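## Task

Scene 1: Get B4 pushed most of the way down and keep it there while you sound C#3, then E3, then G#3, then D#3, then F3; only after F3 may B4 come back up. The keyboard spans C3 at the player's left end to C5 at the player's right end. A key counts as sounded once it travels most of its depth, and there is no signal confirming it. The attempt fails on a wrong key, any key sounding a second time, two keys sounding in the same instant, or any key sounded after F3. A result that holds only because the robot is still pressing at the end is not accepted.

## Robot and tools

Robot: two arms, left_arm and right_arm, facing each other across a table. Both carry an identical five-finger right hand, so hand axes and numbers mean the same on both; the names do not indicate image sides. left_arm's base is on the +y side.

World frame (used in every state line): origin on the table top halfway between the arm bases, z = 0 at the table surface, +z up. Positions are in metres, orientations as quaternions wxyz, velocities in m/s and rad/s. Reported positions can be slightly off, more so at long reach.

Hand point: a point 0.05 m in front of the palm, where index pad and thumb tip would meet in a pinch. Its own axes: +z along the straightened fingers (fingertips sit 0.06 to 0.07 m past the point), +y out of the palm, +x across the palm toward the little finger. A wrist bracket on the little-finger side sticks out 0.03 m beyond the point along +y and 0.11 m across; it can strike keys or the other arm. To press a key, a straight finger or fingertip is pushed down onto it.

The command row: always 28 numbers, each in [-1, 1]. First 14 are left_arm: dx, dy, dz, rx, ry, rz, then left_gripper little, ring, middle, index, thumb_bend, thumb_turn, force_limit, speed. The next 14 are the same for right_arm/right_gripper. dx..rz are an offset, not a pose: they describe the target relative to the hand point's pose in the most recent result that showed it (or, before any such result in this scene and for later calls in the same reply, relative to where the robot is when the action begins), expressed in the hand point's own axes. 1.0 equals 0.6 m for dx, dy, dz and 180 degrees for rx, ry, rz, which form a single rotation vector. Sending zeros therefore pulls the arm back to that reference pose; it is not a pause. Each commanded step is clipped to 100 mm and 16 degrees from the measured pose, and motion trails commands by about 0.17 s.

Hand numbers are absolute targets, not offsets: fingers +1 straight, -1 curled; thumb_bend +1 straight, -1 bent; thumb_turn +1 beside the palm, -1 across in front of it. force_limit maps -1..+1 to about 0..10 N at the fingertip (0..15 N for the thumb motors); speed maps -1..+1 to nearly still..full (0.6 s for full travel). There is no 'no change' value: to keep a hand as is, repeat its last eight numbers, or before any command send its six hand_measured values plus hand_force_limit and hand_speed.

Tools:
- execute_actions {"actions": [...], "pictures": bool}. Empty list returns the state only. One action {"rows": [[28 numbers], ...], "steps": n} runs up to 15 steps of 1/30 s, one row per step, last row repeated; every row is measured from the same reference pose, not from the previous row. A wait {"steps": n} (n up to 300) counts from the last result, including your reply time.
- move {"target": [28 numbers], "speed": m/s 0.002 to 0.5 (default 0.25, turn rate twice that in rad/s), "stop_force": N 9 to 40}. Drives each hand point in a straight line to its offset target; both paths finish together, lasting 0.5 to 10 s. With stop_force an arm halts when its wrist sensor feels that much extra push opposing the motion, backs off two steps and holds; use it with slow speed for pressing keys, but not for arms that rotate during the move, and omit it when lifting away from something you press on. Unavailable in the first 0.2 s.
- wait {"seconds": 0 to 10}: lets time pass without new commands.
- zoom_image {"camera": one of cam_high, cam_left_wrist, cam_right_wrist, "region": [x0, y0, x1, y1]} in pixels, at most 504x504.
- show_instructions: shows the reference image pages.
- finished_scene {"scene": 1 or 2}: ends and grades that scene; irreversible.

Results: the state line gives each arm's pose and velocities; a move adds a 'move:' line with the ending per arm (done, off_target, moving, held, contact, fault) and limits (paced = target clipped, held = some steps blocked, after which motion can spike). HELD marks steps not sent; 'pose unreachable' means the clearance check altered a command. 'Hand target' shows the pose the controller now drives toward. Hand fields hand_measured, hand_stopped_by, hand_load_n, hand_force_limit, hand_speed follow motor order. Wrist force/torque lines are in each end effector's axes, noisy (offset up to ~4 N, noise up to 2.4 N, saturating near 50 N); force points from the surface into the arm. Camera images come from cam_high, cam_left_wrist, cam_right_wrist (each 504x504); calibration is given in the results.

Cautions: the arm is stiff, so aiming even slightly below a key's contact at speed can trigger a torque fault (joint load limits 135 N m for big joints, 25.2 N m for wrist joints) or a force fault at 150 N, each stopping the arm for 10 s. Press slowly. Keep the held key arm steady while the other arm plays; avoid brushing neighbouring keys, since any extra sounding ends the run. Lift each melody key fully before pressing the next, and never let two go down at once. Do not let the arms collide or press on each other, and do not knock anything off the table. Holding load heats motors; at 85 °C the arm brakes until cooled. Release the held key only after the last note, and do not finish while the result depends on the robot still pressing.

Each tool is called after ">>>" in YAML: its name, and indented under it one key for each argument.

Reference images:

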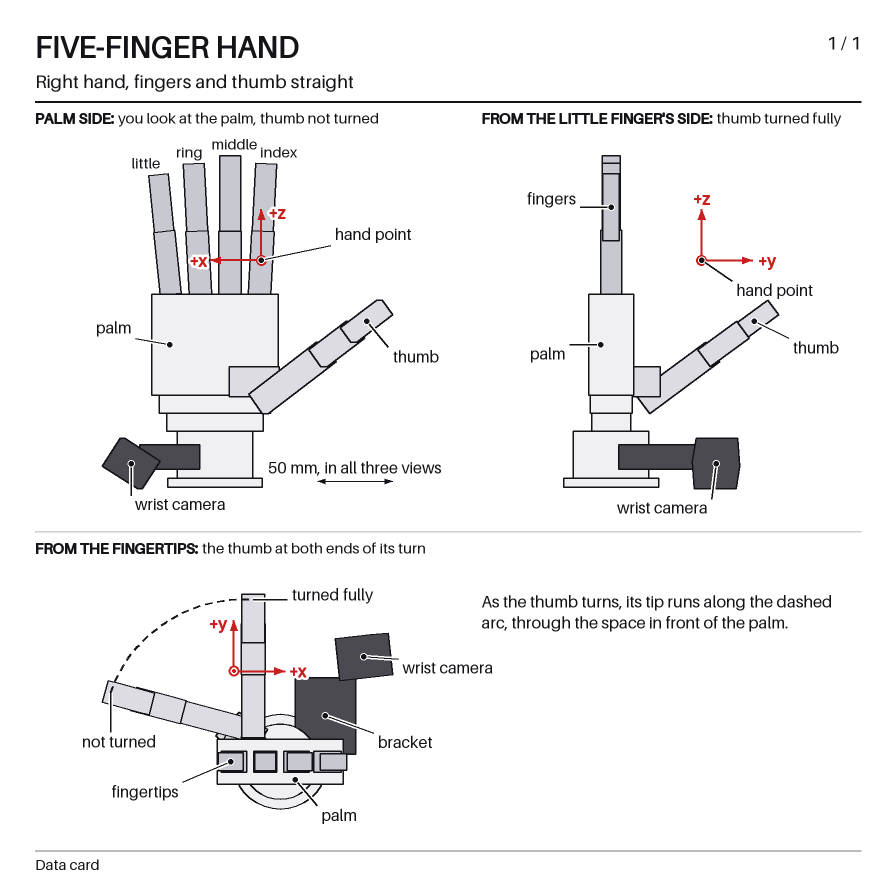

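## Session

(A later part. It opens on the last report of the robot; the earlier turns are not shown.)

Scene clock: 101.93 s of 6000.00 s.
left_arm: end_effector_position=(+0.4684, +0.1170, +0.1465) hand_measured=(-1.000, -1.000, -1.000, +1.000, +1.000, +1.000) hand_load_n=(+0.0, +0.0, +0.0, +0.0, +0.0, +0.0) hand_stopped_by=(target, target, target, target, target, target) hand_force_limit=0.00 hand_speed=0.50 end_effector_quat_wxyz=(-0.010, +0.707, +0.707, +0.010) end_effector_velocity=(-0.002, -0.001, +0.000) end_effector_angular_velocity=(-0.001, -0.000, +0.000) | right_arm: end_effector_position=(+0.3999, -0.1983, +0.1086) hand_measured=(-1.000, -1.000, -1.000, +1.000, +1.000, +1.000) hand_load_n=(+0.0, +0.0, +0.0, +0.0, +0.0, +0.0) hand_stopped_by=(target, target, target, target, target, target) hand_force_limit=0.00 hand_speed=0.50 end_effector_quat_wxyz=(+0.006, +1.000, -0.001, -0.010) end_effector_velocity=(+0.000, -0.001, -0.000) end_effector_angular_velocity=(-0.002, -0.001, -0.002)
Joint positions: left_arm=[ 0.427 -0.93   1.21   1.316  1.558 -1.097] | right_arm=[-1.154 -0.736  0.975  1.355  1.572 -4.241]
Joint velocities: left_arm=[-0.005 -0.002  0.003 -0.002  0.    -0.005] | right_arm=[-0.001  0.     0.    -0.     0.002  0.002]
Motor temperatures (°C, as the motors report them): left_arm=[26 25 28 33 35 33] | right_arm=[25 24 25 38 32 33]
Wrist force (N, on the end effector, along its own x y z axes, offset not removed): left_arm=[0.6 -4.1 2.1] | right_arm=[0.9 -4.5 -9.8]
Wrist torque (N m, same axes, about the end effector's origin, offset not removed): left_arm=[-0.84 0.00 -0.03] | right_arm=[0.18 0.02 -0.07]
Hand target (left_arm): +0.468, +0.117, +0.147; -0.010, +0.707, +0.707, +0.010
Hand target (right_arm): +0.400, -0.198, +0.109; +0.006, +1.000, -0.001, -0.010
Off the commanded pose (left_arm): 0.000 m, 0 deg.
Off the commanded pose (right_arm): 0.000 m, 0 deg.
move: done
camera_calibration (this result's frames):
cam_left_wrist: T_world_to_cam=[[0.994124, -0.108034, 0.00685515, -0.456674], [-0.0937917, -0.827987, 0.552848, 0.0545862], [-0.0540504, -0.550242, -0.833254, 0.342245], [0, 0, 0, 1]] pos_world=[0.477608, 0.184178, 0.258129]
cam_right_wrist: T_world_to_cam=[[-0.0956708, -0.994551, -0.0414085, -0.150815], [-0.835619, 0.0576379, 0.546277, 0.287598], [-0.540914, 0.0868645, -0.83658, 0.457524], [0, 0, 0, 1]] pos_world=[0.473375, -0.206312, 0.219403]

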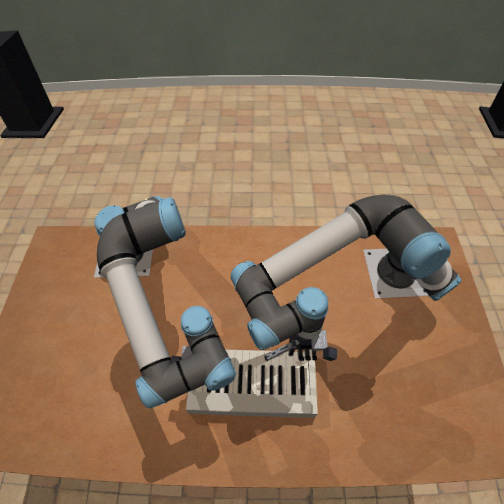

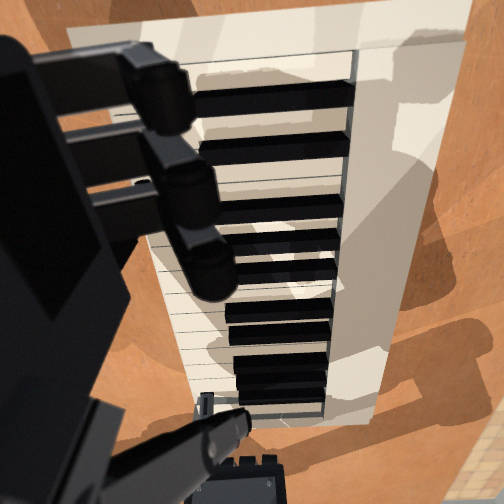

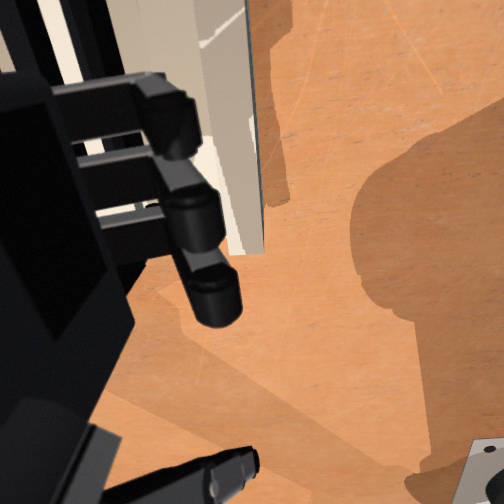

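>>> move:
  target: [0.004,0.02,0.025,0,0,0,-1,-1,-1,1,1,1,0,0.5, 0,0,0,0,0,0,-1,-1,-1,1,1,1,0,0.5]
  speed: 0.04

>>> move:
  target: [0,0,0.06,0,0,0,-1,-1,-1,1,1,1,0,0.5, 0,0,0,0,0,0,-1,-1,-1,1,1,1,0,0.5]
  speed: 0.006
  stop_force: 9

Scene clock: 111.77 s of 6000.00 s.
left_arm: end_effector_position=(+0.4802, +0.1197, +0.1318) hand_measured=(-1.000, -1.000, -1.000, +1.000, +1.000, +1.000) hand_load_n=(+0.0, +0.0, +0.0, +0.0, +0.0, +0.0) hand_stopped_by=(target, target, target, target, target, target) hand_force_limit=0.00 hand_speed=0.50 end_effector_quat_wxyz=(-0.010, +0.707, +0.707, +0.010) end_effector_velocity=(+0.002, +0.001, -0.002) end_effector_angular_velocity=(+0.001, -0.000, +0.000) | right_arm: end_effector_position=(+0.3999, -0.1983, +0.1086) hand_measured=(-1.000, -1.000, -1.000, +1.000, +1.000, +1.000) hand_load_n=(+0.0, +0.0, +0.0, +0.0, +0.0, +0.0) hand_stopped_by=(target, target, target, target, target, target) hand_force_limit=0.00 hand_speed=0.50 end_effector_quat_wxyz=(+0.006, +1.000, -0.001, -0.010) end_effector_velocity=(+0.000, -0.000, +0.000) end_effector_angular_velocity=(+0.001, -0.001, +0.000)
Joint positions: left_arm=[ 0.449 -0.905  1.207  1.294  1.557 -1.075] | right_arm=[-1.154 -0.736  0.975  1.355  1.572 -4.241]
Joint velocities: left_arm=[ 0.003  0.004 -0.001 -0.003 -0.001  0.003] | right_arm=[-0.001 -0.001 -0.001  0.    -0.    -0.001]
Motor temperatures (°C, as the motors report them): left_arm=[26 25 28 33 35 33] | right_arm=[25 24 25 38 32 33]
Wrist force (N, on the end effector, along its own x y z axes, offset not removed): left_arm=[0.4 -2.0 1.3] | right_arm=[1.2 -2.8 -9.2]
Wrist torque (N m, same axes, about the end effector's origin, offset not removed): left_arm=[-0.31 0.07 0.06] | right_arm=[0.35 -0.10 -0.04]
Hand target (left_arm): +0.480, +0.120, +0.132; -0.010, +0.707, +0.707, +0.010
Hand target (right_arm): +0.400, -0.198, +0.109; +0.006, +1.000, -0.001, -0.010
Off the commanded pose (left_arm): 0.000 m, 0 deg.
Off the commanded pose (right_arm): 0.000 m, 0 deg.
After step 90, 5.93 s passed at rest.
move: done
camera_calibration (this result's frames):
cam_left_wrist: T_world_to_cam=[[0.994124, -0.108025, 0.00686778, -0.468003], [-0.0937911, -0.827985, 0.552852, 0.0661], [-0.0540355, -0.550247, -0.833251, 0.332171], [0, 0, 0, 1]] pos_world=[0.489402, 0.18695, 0.243453]
cam_right_wrist: T_world_to_cam=[[-0.0956709, -0.994551, -0.0414084, -0.150815], [-0.835619, 0.057638, 0.546277, 0.287598], [-0.540914, 0.0868645, -0.83658, 0.457524], [0, 0, 0, 1]] pos_world=[0.473375, -0.206312, 0.219402]

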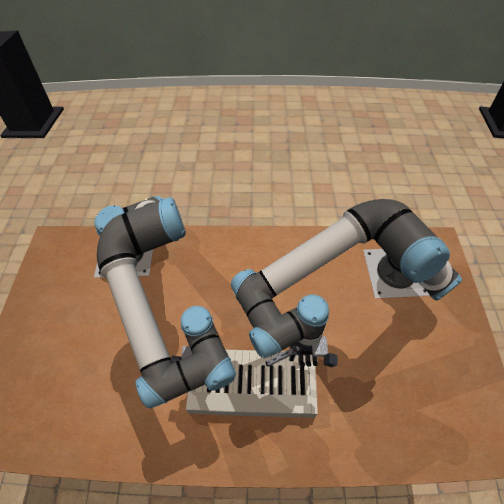

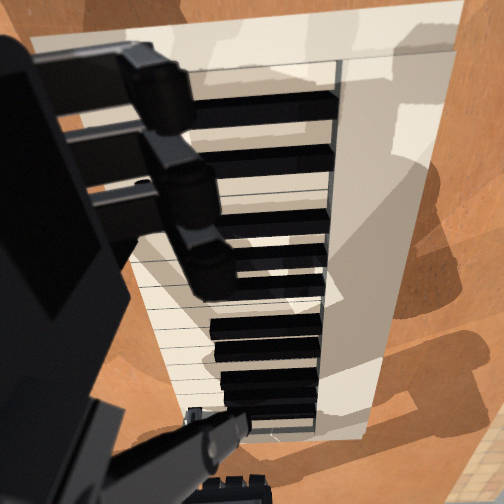

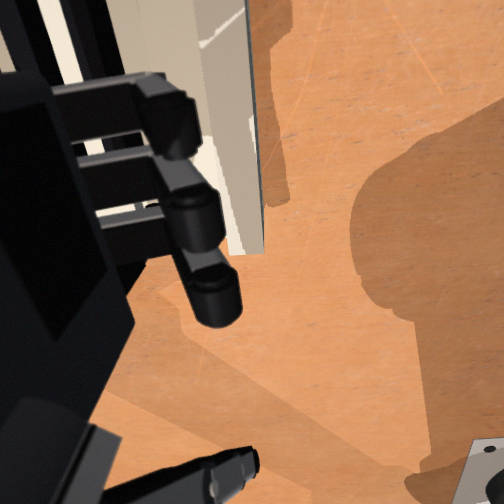

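Scene clock: 116.27 s of 6000.00 s.
left_arm: end_effector_position=(+0.4802, +0.1205, +0.1072) hand_measured=(-1.000, -1.000, -1.000, +1.000, +1.000, +1.000) hand_load_n=(+0.0, +0.0, +0.0, +0.0, +0.0, +0.0) hand_stopped_by=(target, target, target, target, target, target) hand_force_limit=0.00 hand_speed=0.50 end_effector_quat_wxyz=(-0.010, +0.707, +0.707, +0.010) end_effector_velocity=(-0.000, -0.000, +0.002) end_effector_angular_velocity=(+0.002, +0.001, -0.001) | right_arm: end_effector_position=(+0.3999, -0.1983, +0.1086) hand_measured=(-1.000, -1.000, -1.000, +1.000, +1.000, +1.000) hand_load_n=(+0.0, +0.0, +0.0, +0.0, +0.0, +0.0) hand_stopped_by=(target, target, target, target, target, target) hand_force_limit=0.00 hand_speed=0.50 end_effector_quat_wxyz=(+0.006, +1.000, -0.001, -0.010) end_effector_velocity=(+0.000, -0.000, +0.000) end_effector_angular_velocity=(-0.001, +0.000, +0.001)
Joint positions: left_arm=[ 0.45  -0.887  1.241  1.241  1.557 -1.074] | right_arm=[-1.154 -0.736  0.975  1.355  1.572 -4.241]
Joint velocities: left_arm=[-0.001 -0.    -0.004  0.006 -0.     0.   ] | right_arm=[-0.    -0.     0.     0.     0.001 -0.001]
Motor temperatures (°C, as the motors report them): left_arm=[26 25 28 33 35 33] | right_arm=[25 24 25 38 32 33]
Wrist force (N, on the end effector, along its own x y z axes, offset not removed): left_arm=[-0.6 -3.1 -14.1] | right_arm=[0.3 -3.4 -7.3]
Wrist torque (N m, same axes, about the end effector's origin, offset not removed): left_arm=[0.34 -0.09 -0.02] | right_arm=[0.22 0.00 -0.12]
Hand target (left_arm): +0.480, +0.120, +0.108; -0.010, +0.707, +0.707, +0.010
Hand target (right_arm): +0.400, -0.198, +0.109; +0.006, +1.000, -0.001, -0.010
Off the commanded pose (left_arm): 0.011 m, 0 deg.
Off the commanded pose (right_arm): 0.000 m, 0 deg.
move: contact (left_arm)
camera_calibration (this result's frames):
cam_left_wrist: T_world_to_cam=[[0.994125, -0.10803, 0.00668626, -0.467693], [-0.0937089, -0.828136, 0.552639, 0.0803873], [-0.0541643, -0.550019, -0.833394, 0.312086], [0, 0, 0, 1]] pos_world=[0.489382, 0.1877, 0.218793]
cam_right_wrist: T_world_to_cam=[[-0.0956708, -0.994551, -0.0414081, -0.150815], [-0.835619, 0.0576381, 0.546277, 0.287598], [-0.540914, 0.0868642, -0.83658, 0.457524], [0, 0, 0, 1]] pos_world=[0.473375, -0.206312, 0.219403]

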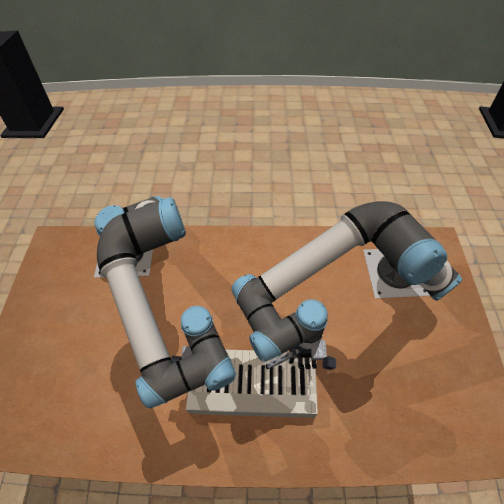

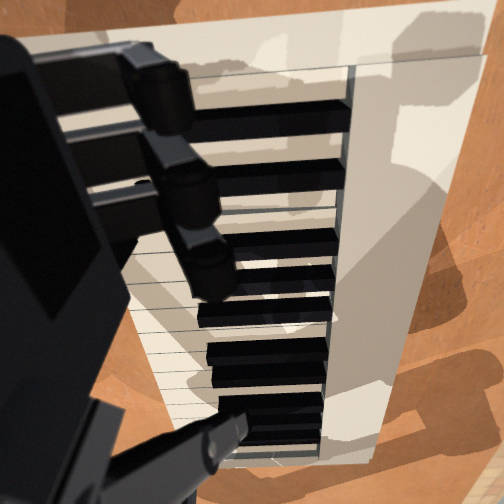

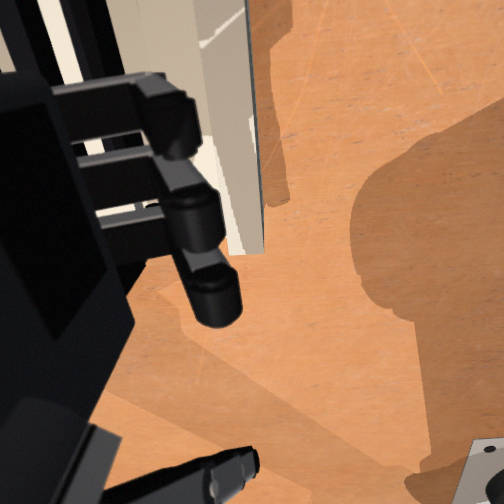

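>>> move:
  target: [0,0,-0.07,0,0,0,-1,-1,-1,1,1,1,0,0.5, 0,0,0,0,0,0,-1,-1,-1,1,1,1,0,0.5]
  speed: 0.05

>>> move:
  target: [-0.061,0.085,0,0,-0.139,0,-1,-1,-1,1,1,1,0,0.5, 0,0,0,0,0,0,-1,-1,-1,1,1,1,0,0.5]
  speed: 0.05

Scene clock: 128.93 s of 6000.00 s.
left_arm: end_effector_position=(+0.4802, +0.1193, +0.1488) hand_measured=(-1.000, -1.000, -1.000, +1.000, +1.000, +1.000) hand_load_n=(+0.0, +0.0, +0.0, +0.0, +0.0, +0.0) hand_stopped_by=(target, target, target, target, target, target) hand_force_limit=0.00 hand_speed=0.50 end_effector_quat_wxyz=(-0.010, +0.707, +0.707, +0.010) end_effector_velocity=(-0.000, -0.000, +0.003) end_effector_angular_velocity=(+0.001, -0.000, -0.000) | right_arm: end_effector_position=(+0.3999, -0.1983, +0.1086) hand_measured=(-1.000, -1.000, -1.000, +1.000, +1.000, +1.000) hand_load_n=(+0.0, +0.0, +0.0, +0.0, +0.0, +0.0) hand_stopped_by=(target, target, target, target, target, target) hand_force_limit=0.00 hand_speed=0.50 end_effector_quat_wxyz=(+0.006, +1.000, -0.001, -0.010) end_effector_velocity=(+0.000, -0.000, -0.000) end_effector_angular_velocity=(-0.000, +0.001, +0.000)
Joint positions: left_arm=[ 0.448 -0.916  1.18   1.331  1.557 -1.075] | right_arm=[-1.154 -0.736  0.975  1.355  1.572 -4.241]
Joint velocities: left_arm=[-0.    -0.001 -0.004  0.007 -0.001 -0.   ] | right_arm=[-0.     0.001 -0.     0.    -0.    -0.001]
Motor temperatures (°C, as the motors report them): left_arm=[26 25 28 33 35 33] | right_arm=[25 24 25 38 32 33]
Wrist force (N, on the end effector, along its own x y z axes, offset not removed): left_arm=[1.5 -0.7 2.5] | right_arm=[1.2 -3.1 -8.5]
Wrist torque (N m, same axes, about the end effector's origin, offset not removed): left_arm=[-0.25 -0.18 0.21] | right_arm=[0.23 -0.03 -0.05]
Hand target (left_arm): +0.480, +0.119, +0.149; -0.010, +0.707, +0.707, +0.010
Hand target (right_arm): +0.400, -0.198, +0.109; +0.006, +1.000, -0.001, -0.010
Off the commanded pose (left_arm): 0.000 m, 0 deg.
Off the commanded pose (right_arm): 0.000 m, 0 deg.
After step 90, 8.40 s passed at rest.
move: done
camera_calibration (this result's frames):
cam_left_wrist: T_world_to_cam=[[0.994124, -0.108035, 0.00676259, -0.468139], [-0.0937553, -0.828134, 0.552634, 0.0563863], [-0.0541033, -0.550021, -0.833397, 0.346104], [0, 0, 0, 1]] pos_world=[0.4894, 0.186485, 0.260447]
cam_right_wrist: T_world_to_cam=[[-0.095671, -0.994551, -0.0414083, -0.150815], [-0.835619, 0.0576382, 0.546277, 0.287598], [-0.540914, 0.0868645, -0.83658, 0.457524], [0, 0, 0, 1]] pos_world=[0.473375, -0.206312, 0.219403]

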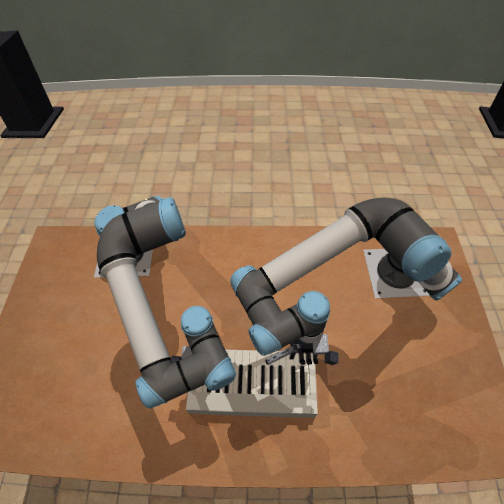

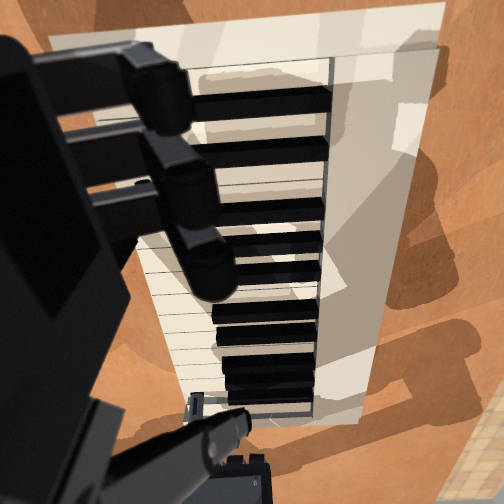

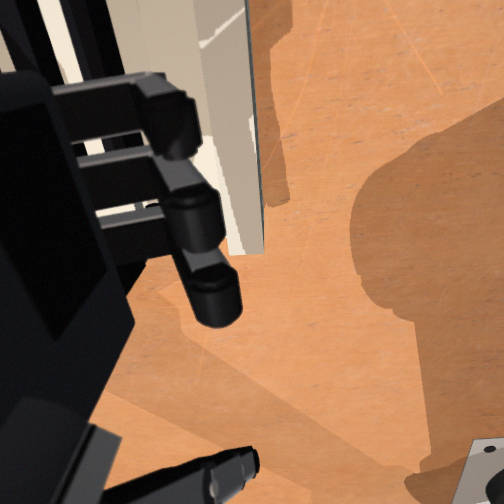

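Scene clock: 133.60 s of 6000.00 s.
left_arm: end_effector_position=(+0.5309, +0.0828, +0.1478) hand_measured=(-1.000, -1.000, -1.000, +1.000, +1.000, +1.000) hand_load_n=(+0.0, +0.0, +0.0, +0.0, +0.0, +0.0) hand_stopped_by=(target, target, target, target, target, target) hand_force_limit=0.00 hand_speed=0.50 end_effector_quat_wxyz=(+0.143, +0.693, +0.692, -0.143) end_effector_velocity=(+0.002, -0.001, -0.000) end_effector_angular_velocity=(-0.017, +0.001, +0.001) | right_arm: end_effector_position=(+0.3999, -0.1983, +0.1086) hand_measured=(-1.000, -1.000, -1.000, +1.000, +1.000, +1.000) hand_load_n=(+0.0, +0.0, +0.0, +0.0, +0.0, +0.0) hand_stopped_by=(target, target, target, target, target, target) hand_force_limit=0.00 hand_speed=0.50 end_effector_quat_wxyz=(+0.006, +1.000, -0.001, -0.010) end_effector_velocity=(+0.000, +0.000, +0.000) end_effector_angular_velocity=(+0.001, -0.000, +0.000)
Joint positions: left_arm=[ 0.597 -0.952  1.239  0.953  1.811 -0.967] | right_arm=[-1.154 -0.736  0.975  1.355  1.572 -4.241]
Joint velocities: left_arm=[ 0.006  0.001  0.002 -0.016  0.012  0.002] | right_arm=[-0.     0.    -0.001  0.    -0.001 -0.   ]
Motor temperatures (°C, as the motors report them): left_arm=[26 25 28 33 35 33] | right_arm=[25 24 25 38 32 33]
Wrist force (N, on the end effector, along its own x y z axes, offset not removed): left_arm=[1.2 -2.9 2.5] | right_arm=[-0.7 -2.7 -9.4]
Wrist torque (N m, same axes, about the end effector's origin, offset not removed): left_arm=[-0.56 -0.13 0.14] | right_arm=[0.47 0.27 -0.10]
Hand target (left_arm): +0.531, +0.083, +0.148; +0.143, +0.693, +0.692, -0.144
Hand target (right_arm): +0.400, -0.198, +0.109; +0.006, +1.000, -0.001, -0.010
Off the commanded pose (left_arm): 0.000 m, 0 deg.
Off the commanded pose (right_arm): 0.000 m, 0 deg.
move: done
camera_calibration (this result's frames):
cam_left_wrist: T_world_to_cam=[[0.994137, -0.0954708, 0.0507541, -0.530052], [-0.0931786, -0.518353, 0.850075, -0.0384678], [-0.0548489, -0.849821, -0.52421, 0.307444], [0, 0, 0, 1]] pos_world=[0.540223, 0.190728, 0.220768]
cam_right_wrist: T_world_to_cam=[[-0.095671, -0.994551, -0.0414084, -0.150815], [-0.835619, 0.0576381, 0.546277, 0.287598], [-0.540914, 0.0868645, -0.83658, 0.457524], [0, 0, 0, 1]] pos_world=[0.473375, -0.206312, 0.219402]

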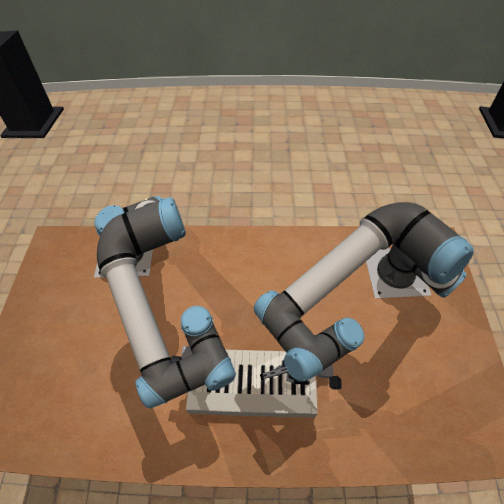

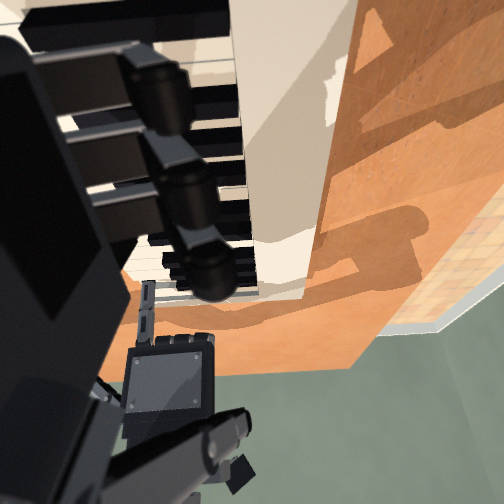

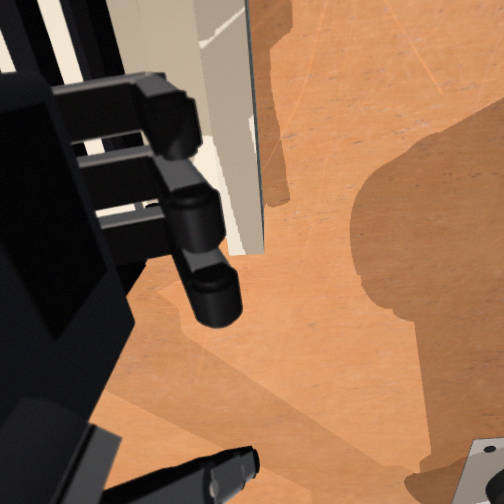

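>>> zoom_image:
  camera: "cam_left_wrist"
  region: [0, 0, 300, 300]

>>> zoom_image:
  camera: "cam_high"
  region: [200, 330, 330, 420]

Region (0, 0, 300, 300) of cam_left_wrist's 504x504 image, scaled by 1.680, with more detail than that image has.

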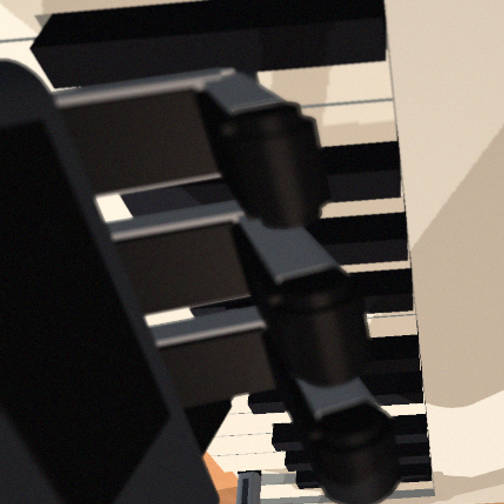

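Region (200, 330, 330, 420) of cam_high's 504x504 image, scaled by 3.877, with more detail than that image has; it fills the top 349 rows of this view, and the rest is white.

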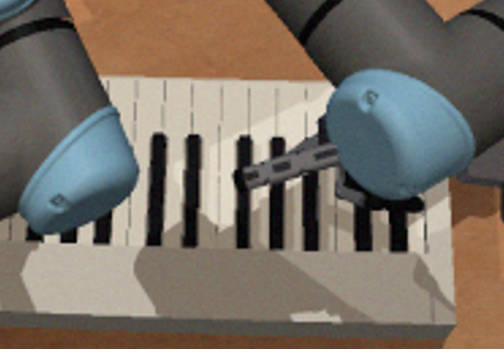

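>>> move:
  target: [0.0295,0,0.06,0,0,0,-1,-1,-1,1,1,1,0,0.5, 0,0,0,0,0,0,-1,-1,-1,1,1,1,0,0.5]
  speed: 0.006
  stop_force: 9

Scene clock: 147.13 s of 6000.00 s.
left_arm: end_effector_position=(+0.5309, +0.0844, +0.1177) hand_measured=(-1.000, -1.000, -1.000, +1.000, +1.000, +1.000) hand_load_n=(+0.0, +0.0, +0.0, +0.0, +0.0, +0.0) hand_stopped_by=(target, target, target, target, target, target) hand_force_limit=0.00 hand_speed=0.50 end_effector_quat_wxyz=(+0.143, +0.693, +0.692, -0.143) end_effector_velocity=(-0.000, -0.001, +0.001) end_effector_angular_velocity=(+0.001, +0.001, -0.001) | right_arm: end_effector_position=(+0.3999, -0.1983, +0.1086) hand_measured=(-1.000, -1.000, -1.000, +1.000, +1.000, +1.000) hand_load_n=(+0.0, +0.0, +0.0, +0.0, +0.0, +0.0) hand_stopped_by=(target, target, target, target, target, target) hand_force_limit=0.00 hand_speed=0.50 end_effector_quat_wxyz=(+0.006, +1.000, -0.001, -0.010) end_effector_velocity=(-0.000, +0.000, -0.000) end_effector_angular_velocity=(-0.000, +0.001, -0.001)
Joint positions: left_arm=[ 0.599 -0.931  1.285  0.886  1.812 -0.965] | right_arm=[-1.154 -0.736  0.975  1.355  1.572 -4.241]
Joint velocities: left_arm=[-0.     0.    -0.004  0.006  0.     0.   ] | right_arm=[-0.     0.     0.001  0.    -0.     0.001]
Motor temperatures (°C, as the motors report them): left_arm=[26 25 28 33 35 33] | right_arm=[25 24 25 38 32 33]
Wrist force (N, on the end effector, along its own x y z axes, offset not removed): left_arm=[-1.9 -2.0 -13.4] | right_arm=[1.9 -1.7 -7.9]
Wrist torque (N m, same axes, about the end effector's origin, offset not removed): left_arm=[0.52 -0.18 -0.06] | right_arm=[0.42 -0.27 0.04]
Hand target (left_arm): +0.531, +0.084, +0.118; +0.143, +0.693, +0.692, -0.143
Hand target (right_arm): +0.400, -0.198, +0.109; +0.006, +1.000, -0.001, -0.010
Off the commanded pose (left_arm): 0.010 m, 0 deg.
Off the commanded pose (right_arm): 0.000 m, 0 deg.
After step 90, 5.13 s passed at rest.
move: contact (left_arm)
camera_calibration (this result's frames):
cam_left_wrist: T_world_to_cam=[[0.994148, -0.0954547, 0.0505725, -0.528364], [-0.093001, -0.51814, 0.850225, -0.0121467], [-0.0549543, -0.849953, -0.523985, 0.293018], [0, 0, 0, 1]] pos_world=[0.540245, 0.192323, 0.190585]
cam_right_wrist: T_world_to_cam=[[-0.0956709, -0.994551, -0.0414081, -0.150815], [-0.835619, 0.0576382, 0.546277, 0.287598], [-0.540914, 0.0868642, -0.83658, 0.457524], [0, 0, 0, 1]] pos_world=[0.473375, -0.206312, 0.219403]

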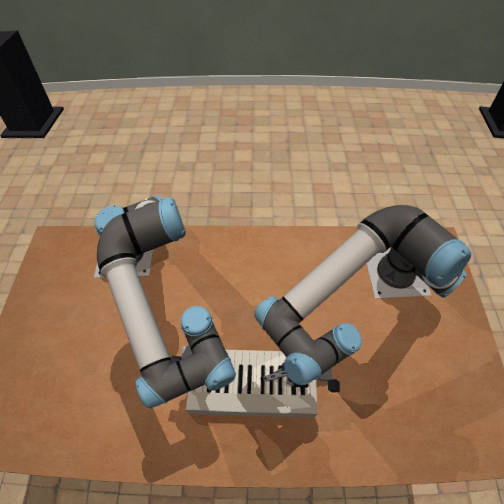

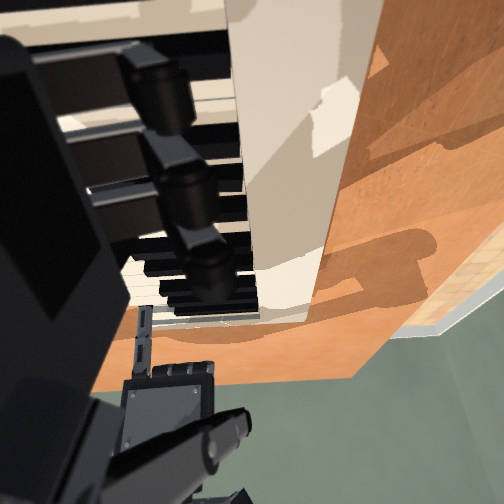

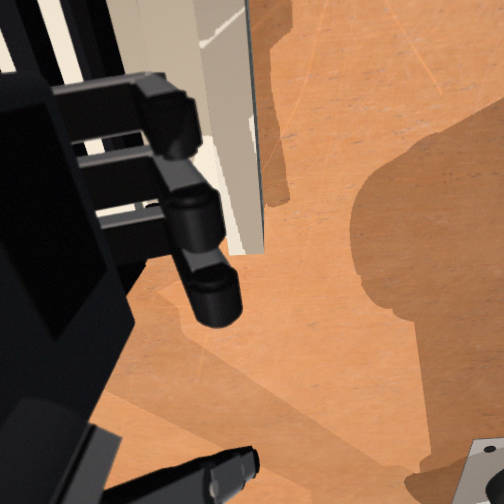

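>>> move:
  target: [-0.0198,0,-0.046,0,0,0,-1,-1,-1,1,1,1,0,0.5, 0,0,0,0,0,0,-1,-1,-1,1,1,1,0,0.5]
  speed: 0.05

>>> move:
  target: [0.1055,0,-0.0457,0,0,0,-1,-1,-1,1,1,1,0,0.5, 0,0,0,0,0,0,-1,-1,-1,1,1,1,0,0.5]
  speed: 0.06

Scene clock: 154.07 s of 6000.00 s.
left_arm: end_effector_position=(+0.5309, +0.0843, +0.1474) hand_measured=(-1.000, -1.000, -1.000, +1.000, +1.000, +1.000) hand_load_n=(+0.0, +0.0, +0.0, +0.0, +0.0, +0.0) hand_stopped_by=(target, target, target, target, target, target) hand_force_limit=0.00 hand_speed=0.50 end_effector_quat_wxyz=(+0.143, +0.693, +0.692, -0.143) end_effector_velocity=(-0.000, -0.001, +0.002) end_effector_angular_velocity=(-0.001, +0.000, -0.001) | right_arm: end_effector_position=(+0.3999, -0.1983, +0.1086) hand_measured=(-1.000, -1.000, -1.000, +1.000, +1.000, +1.000) hand_load_n=(+0.0, +0.0, +0.0, +0.0, +0.0, +0.0) hand_stopped_by=(target, target, target, target, target, target) hand_force_limit=0.00 hand_speed=0.50 end_effector_quat_wxyz=(+0.006, +1.000, -0.001, -0.010) end_effector_velocity=(+0.000, -0.000, -0.000) end_effector_angular_velocity=(-0.000, -0.000, -0.001)
Joint positions: left_arm=[ 0.599 -0.954  1.243  0.951  1.812 -0.965] | right_arm=[-1.154 -0.736  0.975  1.355  1.572 -4.241]
Joint velocities: left_arm=[-0.001 -0.001 -0.005  0.006  0.    -0.   ] | right_arm=[-0.     0.    -0.    -0.     0.     0.001]
Motor temperatures (°C, as the motors report them): left_arm=[26 25 28 33 35 33] | right_arm=[25 24 25 38 32 33]
Wrist force (N, on the end effector, along its own x y z axes, offset not removed): left_arm=[2.3 -2.2 2.4] | right_arm=[1.4 -2.8 -9.1]
Wrist torque (N m, same axes, about the end effector's origin, offset not removed): left_arm=[-0.59 -0.37 0.24] | right_arm=[0.30 -0.10 -0.06]
Hand target (left_arm): +0.531, +0.084, +0.148; +0.143, +0.693, +0.692, -0.143
Hand target (right_arm): +0.400, -0.198, +0.109; +0.006, +1.000, -0.001, -0.010
Off the commanded pose (left_arm): 0.000 m, 0 deg.
Off the commanded pose (right_arm): 0.000 m, 0 deg.
After step 90, 2.90 s passed at rest.
move: done
camera_calibration (this result's frames):
cam_left_wrist: T_world_to_cam=[[0.994151, -0.095427, 0.0505813, -0.529878], [-0.0929927, -0.518119, 0.850238, -0.0374493], [-0.0549284, -0.849968, -0.523963, 0.308543], [0, 0, 0, 1]] pos_world=[0.540244, 0.192284, 0.220308]
cam_right_wrist: T_world_to_cam=[[-0.095671, -0.994551, -0.0414082, -0.150815], [-0.835619, 0.0576382, 0.546277, 0.287598], [-0.540914, 0.0868644, -0.83658, 0.457525], [0, 0, 0, 1]] pos_world=[0.473375, -0.206312, 0.219403]

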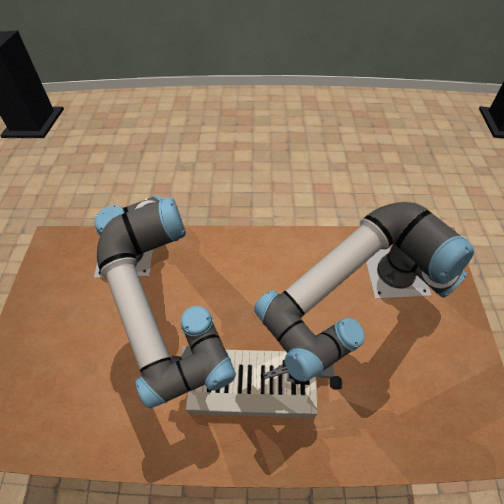

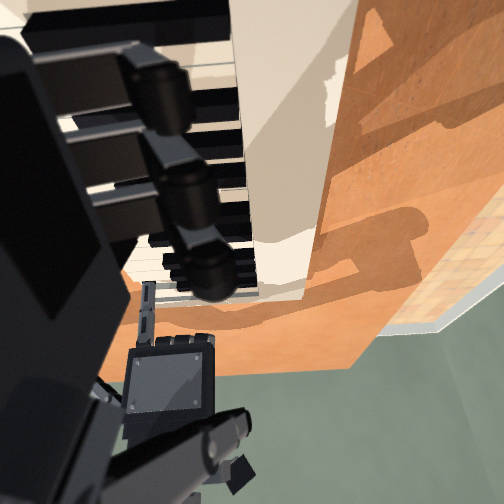

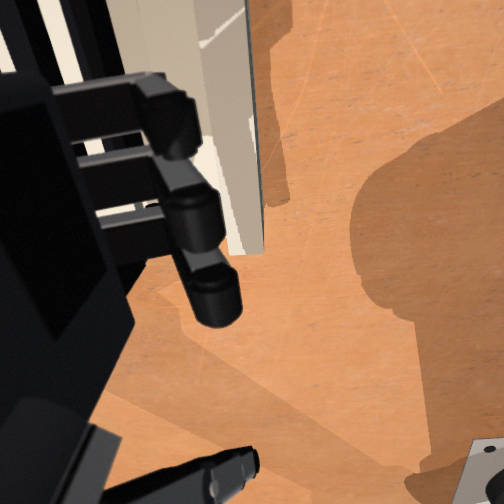

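Scene clock: 155.70 s of 6000.00 s.
left_arm: end_effector_position=(+0.5311, +0.1530, +0.1476) hand_measured=(-1.000, -1.000, -1.000, +1.000, +1.000, +1.000) hand_load_n=(+0.0, +0.0, +0.0, +0.0, +0.0, +0.0) hand_stopped_by=(target, target, target, target, target, target) hand_force_limit=0.00 hand_speed=0.50 end_effector_quat_wxyz=(+0.143, +0.693, +0.692, -0.143) end_effector_velocity=(+0.000, +0.003, +0.000) end_effector_angular_velocity=(-0.001, -0.000, +0.001) | right_arm: end_effector_position=(+0.3999, -0.1983, +0.1086) hand_measured=(-1.000, -1.000, -1.000, +1.000, +1.000, +1.000) hand_load_n=(+0.0, +0.0, +0.0, +0.0, +0.0, +0.0) hand_stopped_by=(target, target, target, target, target, target) hand_force_limit=0.00 hand_speed=0.50 end_effector_quat_wxyz=(+0.006, +1.000, -0.001, -0.010) end_effector_velocity=(-0.000, +0.000, -0.000) end_effector_angular_velocity=(+0.001, -0.000, -0.001)
Joint positions: left_arm=[ 0.685 -1.047  1.398  0.91   1.839 -0.881] | right_arm=[-1.154 -0.736  0.975  1.355  1.572 -4.241]
Joint velocities: left_arm=[ 0.004 -0.004  0.005 -0.002  0.001  0.003] | right_arm=[-0.    -0.     0.    -0.    -0.001  0.001]
Motor temperatures (°C, as the motors report them): left_arm=[26 25 28 33 35 33] | right_arm=[25 24 25 38 32 33]
Wrist force (N, on the end effector, along its own x y z axes, offset not removed): left_arm=[1.9 -2.1 3.1] | right_arm=[0.5 -3.9 -9.6]
Wrist torque (N m, same axes, about the end effector's origin, offset not removed): left_arm=[-0.58 -0.19 0.17] | right_arm=[0.29 0.01 -0.10]
Hand target (left_arm): +0.531, +0.153, +0.148; +0.143, +0.693, +0.692, -0.143
Hand target (right_arm): +0.400, -0.198, +0.109; +0.006, +1.000, -0.001, -0.010
Off the commanded pose (left_arm): 0.000 m, 0 deg.
Off the commanded pose (right_arm): 0.000 m, 0 deg.
move: done
camera_calibration (this result's frames):
cam_left_wrist: T_world_to_cam=[[0.994153, -0.0954115, 0.0505522, -0.52348], [-0.0929606, -0.518135, 0.850232, -0.0020053], [-0.0549291, -0.84996, -0.523975, 0.36704], [0, 0, 0, 1]] pos_world=[0.540394, 0.260984, 0.220488]
cam_right_wrist: T_world_to_cam=[[-0.095671, -0.994551, -0.0414084, -0.150815], [-0.835619, 0.0576381, 0.546277, 0.287598], [-0.540914, 0.0868645, -0.83658, 0.457524], [0, 0, 0, 1]] pos_world=[0.473375, -0.206312, 0.219403]

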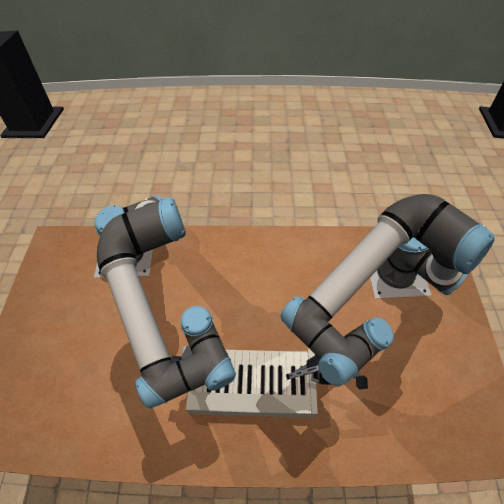

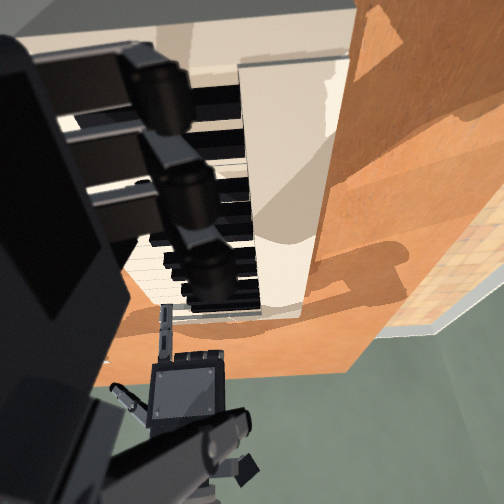

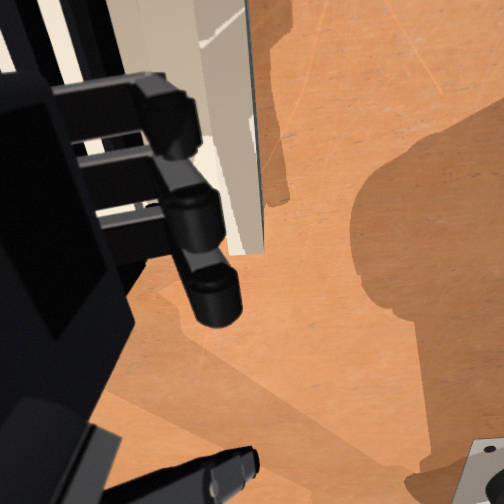

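>>> move:
  target: [0.0265,0,0.061,0,0,0,-1,-1,-1,1,1,1,0,0.5, 0,0,0,0,0,0,-1,-1,-1,1,1,1,0,0.5]
  speed: 0.006
  stop_force: 9

Scene clock: 163.57 s of 6000.00 s.
left_arm: end_effector_position=(+0.5310, +0.1533, +0.1170) hand_measured=(-1.000, -1.000, -1.000, +1.000, +1.000, +1.000) hand_load_n=(+0.0, +0.0, +0.0, +0.0, +0.0, +0.0) hand_stopped_by=(target, target, target, target, target, target) hand_force_limit=0.00 hand_speed=0.50 end_effector_quat_wxyz=(+0.142, +0.693, +0.692, -0.143) end_effector_velocity=(+0.001, +0.001, +0.002) end_effector_angular_velocity=(+0.001, +0.001, +0.001) | right_arm: end_effector_position=(+0.3999, -0.1983, +0.1086) hand_measured=(-1.000, -1.000, -1.000, +1.000, +1.000, +1.000) hand_load_n=(+0.0, +0.0, +0.0, +0.0, +0.0, +0.0) hand_stopped_by=(target, target, target, target, target, target) hand_force_limit=0.00 hand_speed=0.50 end_effector_quat_wxyz=(+0.006, +1.000, -0.001, -0.010) end_effector_velocity=(+0.000, +0.000, +0.000) end_effector_angular_velocity=(+0.002, -0.001, -0.002)
Joint positions: left_arm=[ 0.685 -1.02   1.439  0.842  1.839 -0.88 ] | right_arm=[-1.154 -0.736  0.975  1.355  1.572 -4.241]
Joint velocities: left_arm=[ 0.001 -0.001 -0.004  0.006  0.    -0.   ] | right_arm=[-0.001 -0.    -0.001 -0.    -0.001  0.002]
Motor temperatures (°C, as the motors report them): left_arm=[26 25 28 33 35 33] | right_arm=[25 24 25 38 32 33]
Wrist force (N, on the end effector, along its own x y z axes, offset not removed): left_arm=[-0.8 -1.8 -15.7] | right_arm=[0.4 -3.8 -7.2]
Wrist torque (N m, same axes, about the end effector's origin, offset not removed): left_arm=[0.63 -0.28 0.05] | right_arm=[0.00 0.05 -0.16]
Hand target (left_arm): +0.531, +0.153, +0.118; +0.143, +0.693, +0.692, -0.143
Hand target (right_arm): +0.400, -0.198, +0.109; +0.006, +1.000, -0.001, -0.010
Off the commanded pose (left_arm): 0.009 m, 0 deg.
Off the commanded pose (right_arm): 0.000 m, 0 deg.
move: contact (left_arm)
camera_calibration (this result's frames):
cam_left_wrist: T_world_to_cam=[[0.994167, -0.0954262, 0.0502664, -0.521798], [-0.0927394, -0.518373, 0.850111, 0.0240747], [-0.0550661, -0.849814, -0.524199, 0.3513], [0, 0, 0, 1]] pos_world=[0.540332, 0.261226, 0.189914]
cam_right_wrist: T_world_to_cam=[[-0.0956708, -0.994551, -0.0414084, -0.150815], [-0.835619, 0.0576379, 0.546277, 0.287598], [-0.540914, 0.0868644, -0.83658, 0.457525], [0, 0, 0, 1]] pos_world=[0.473375, -0.206312, 0.219403]

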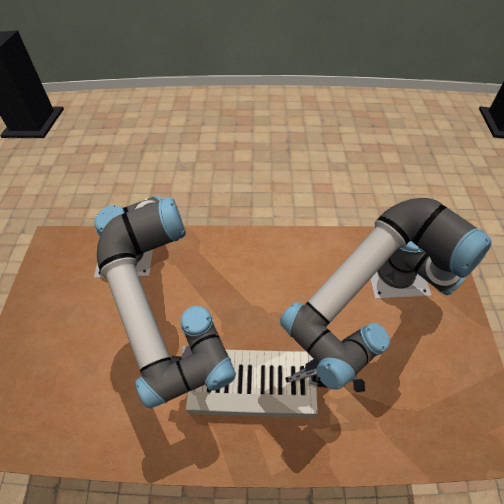

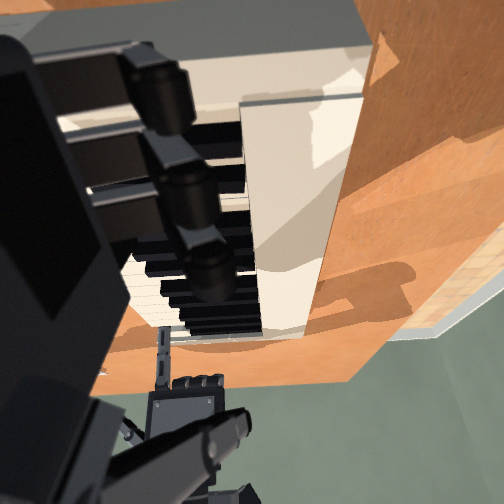

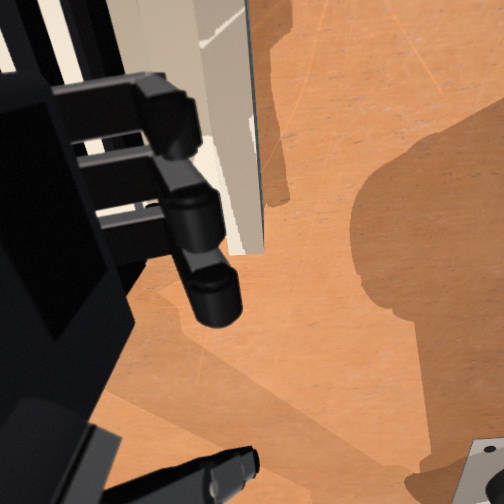

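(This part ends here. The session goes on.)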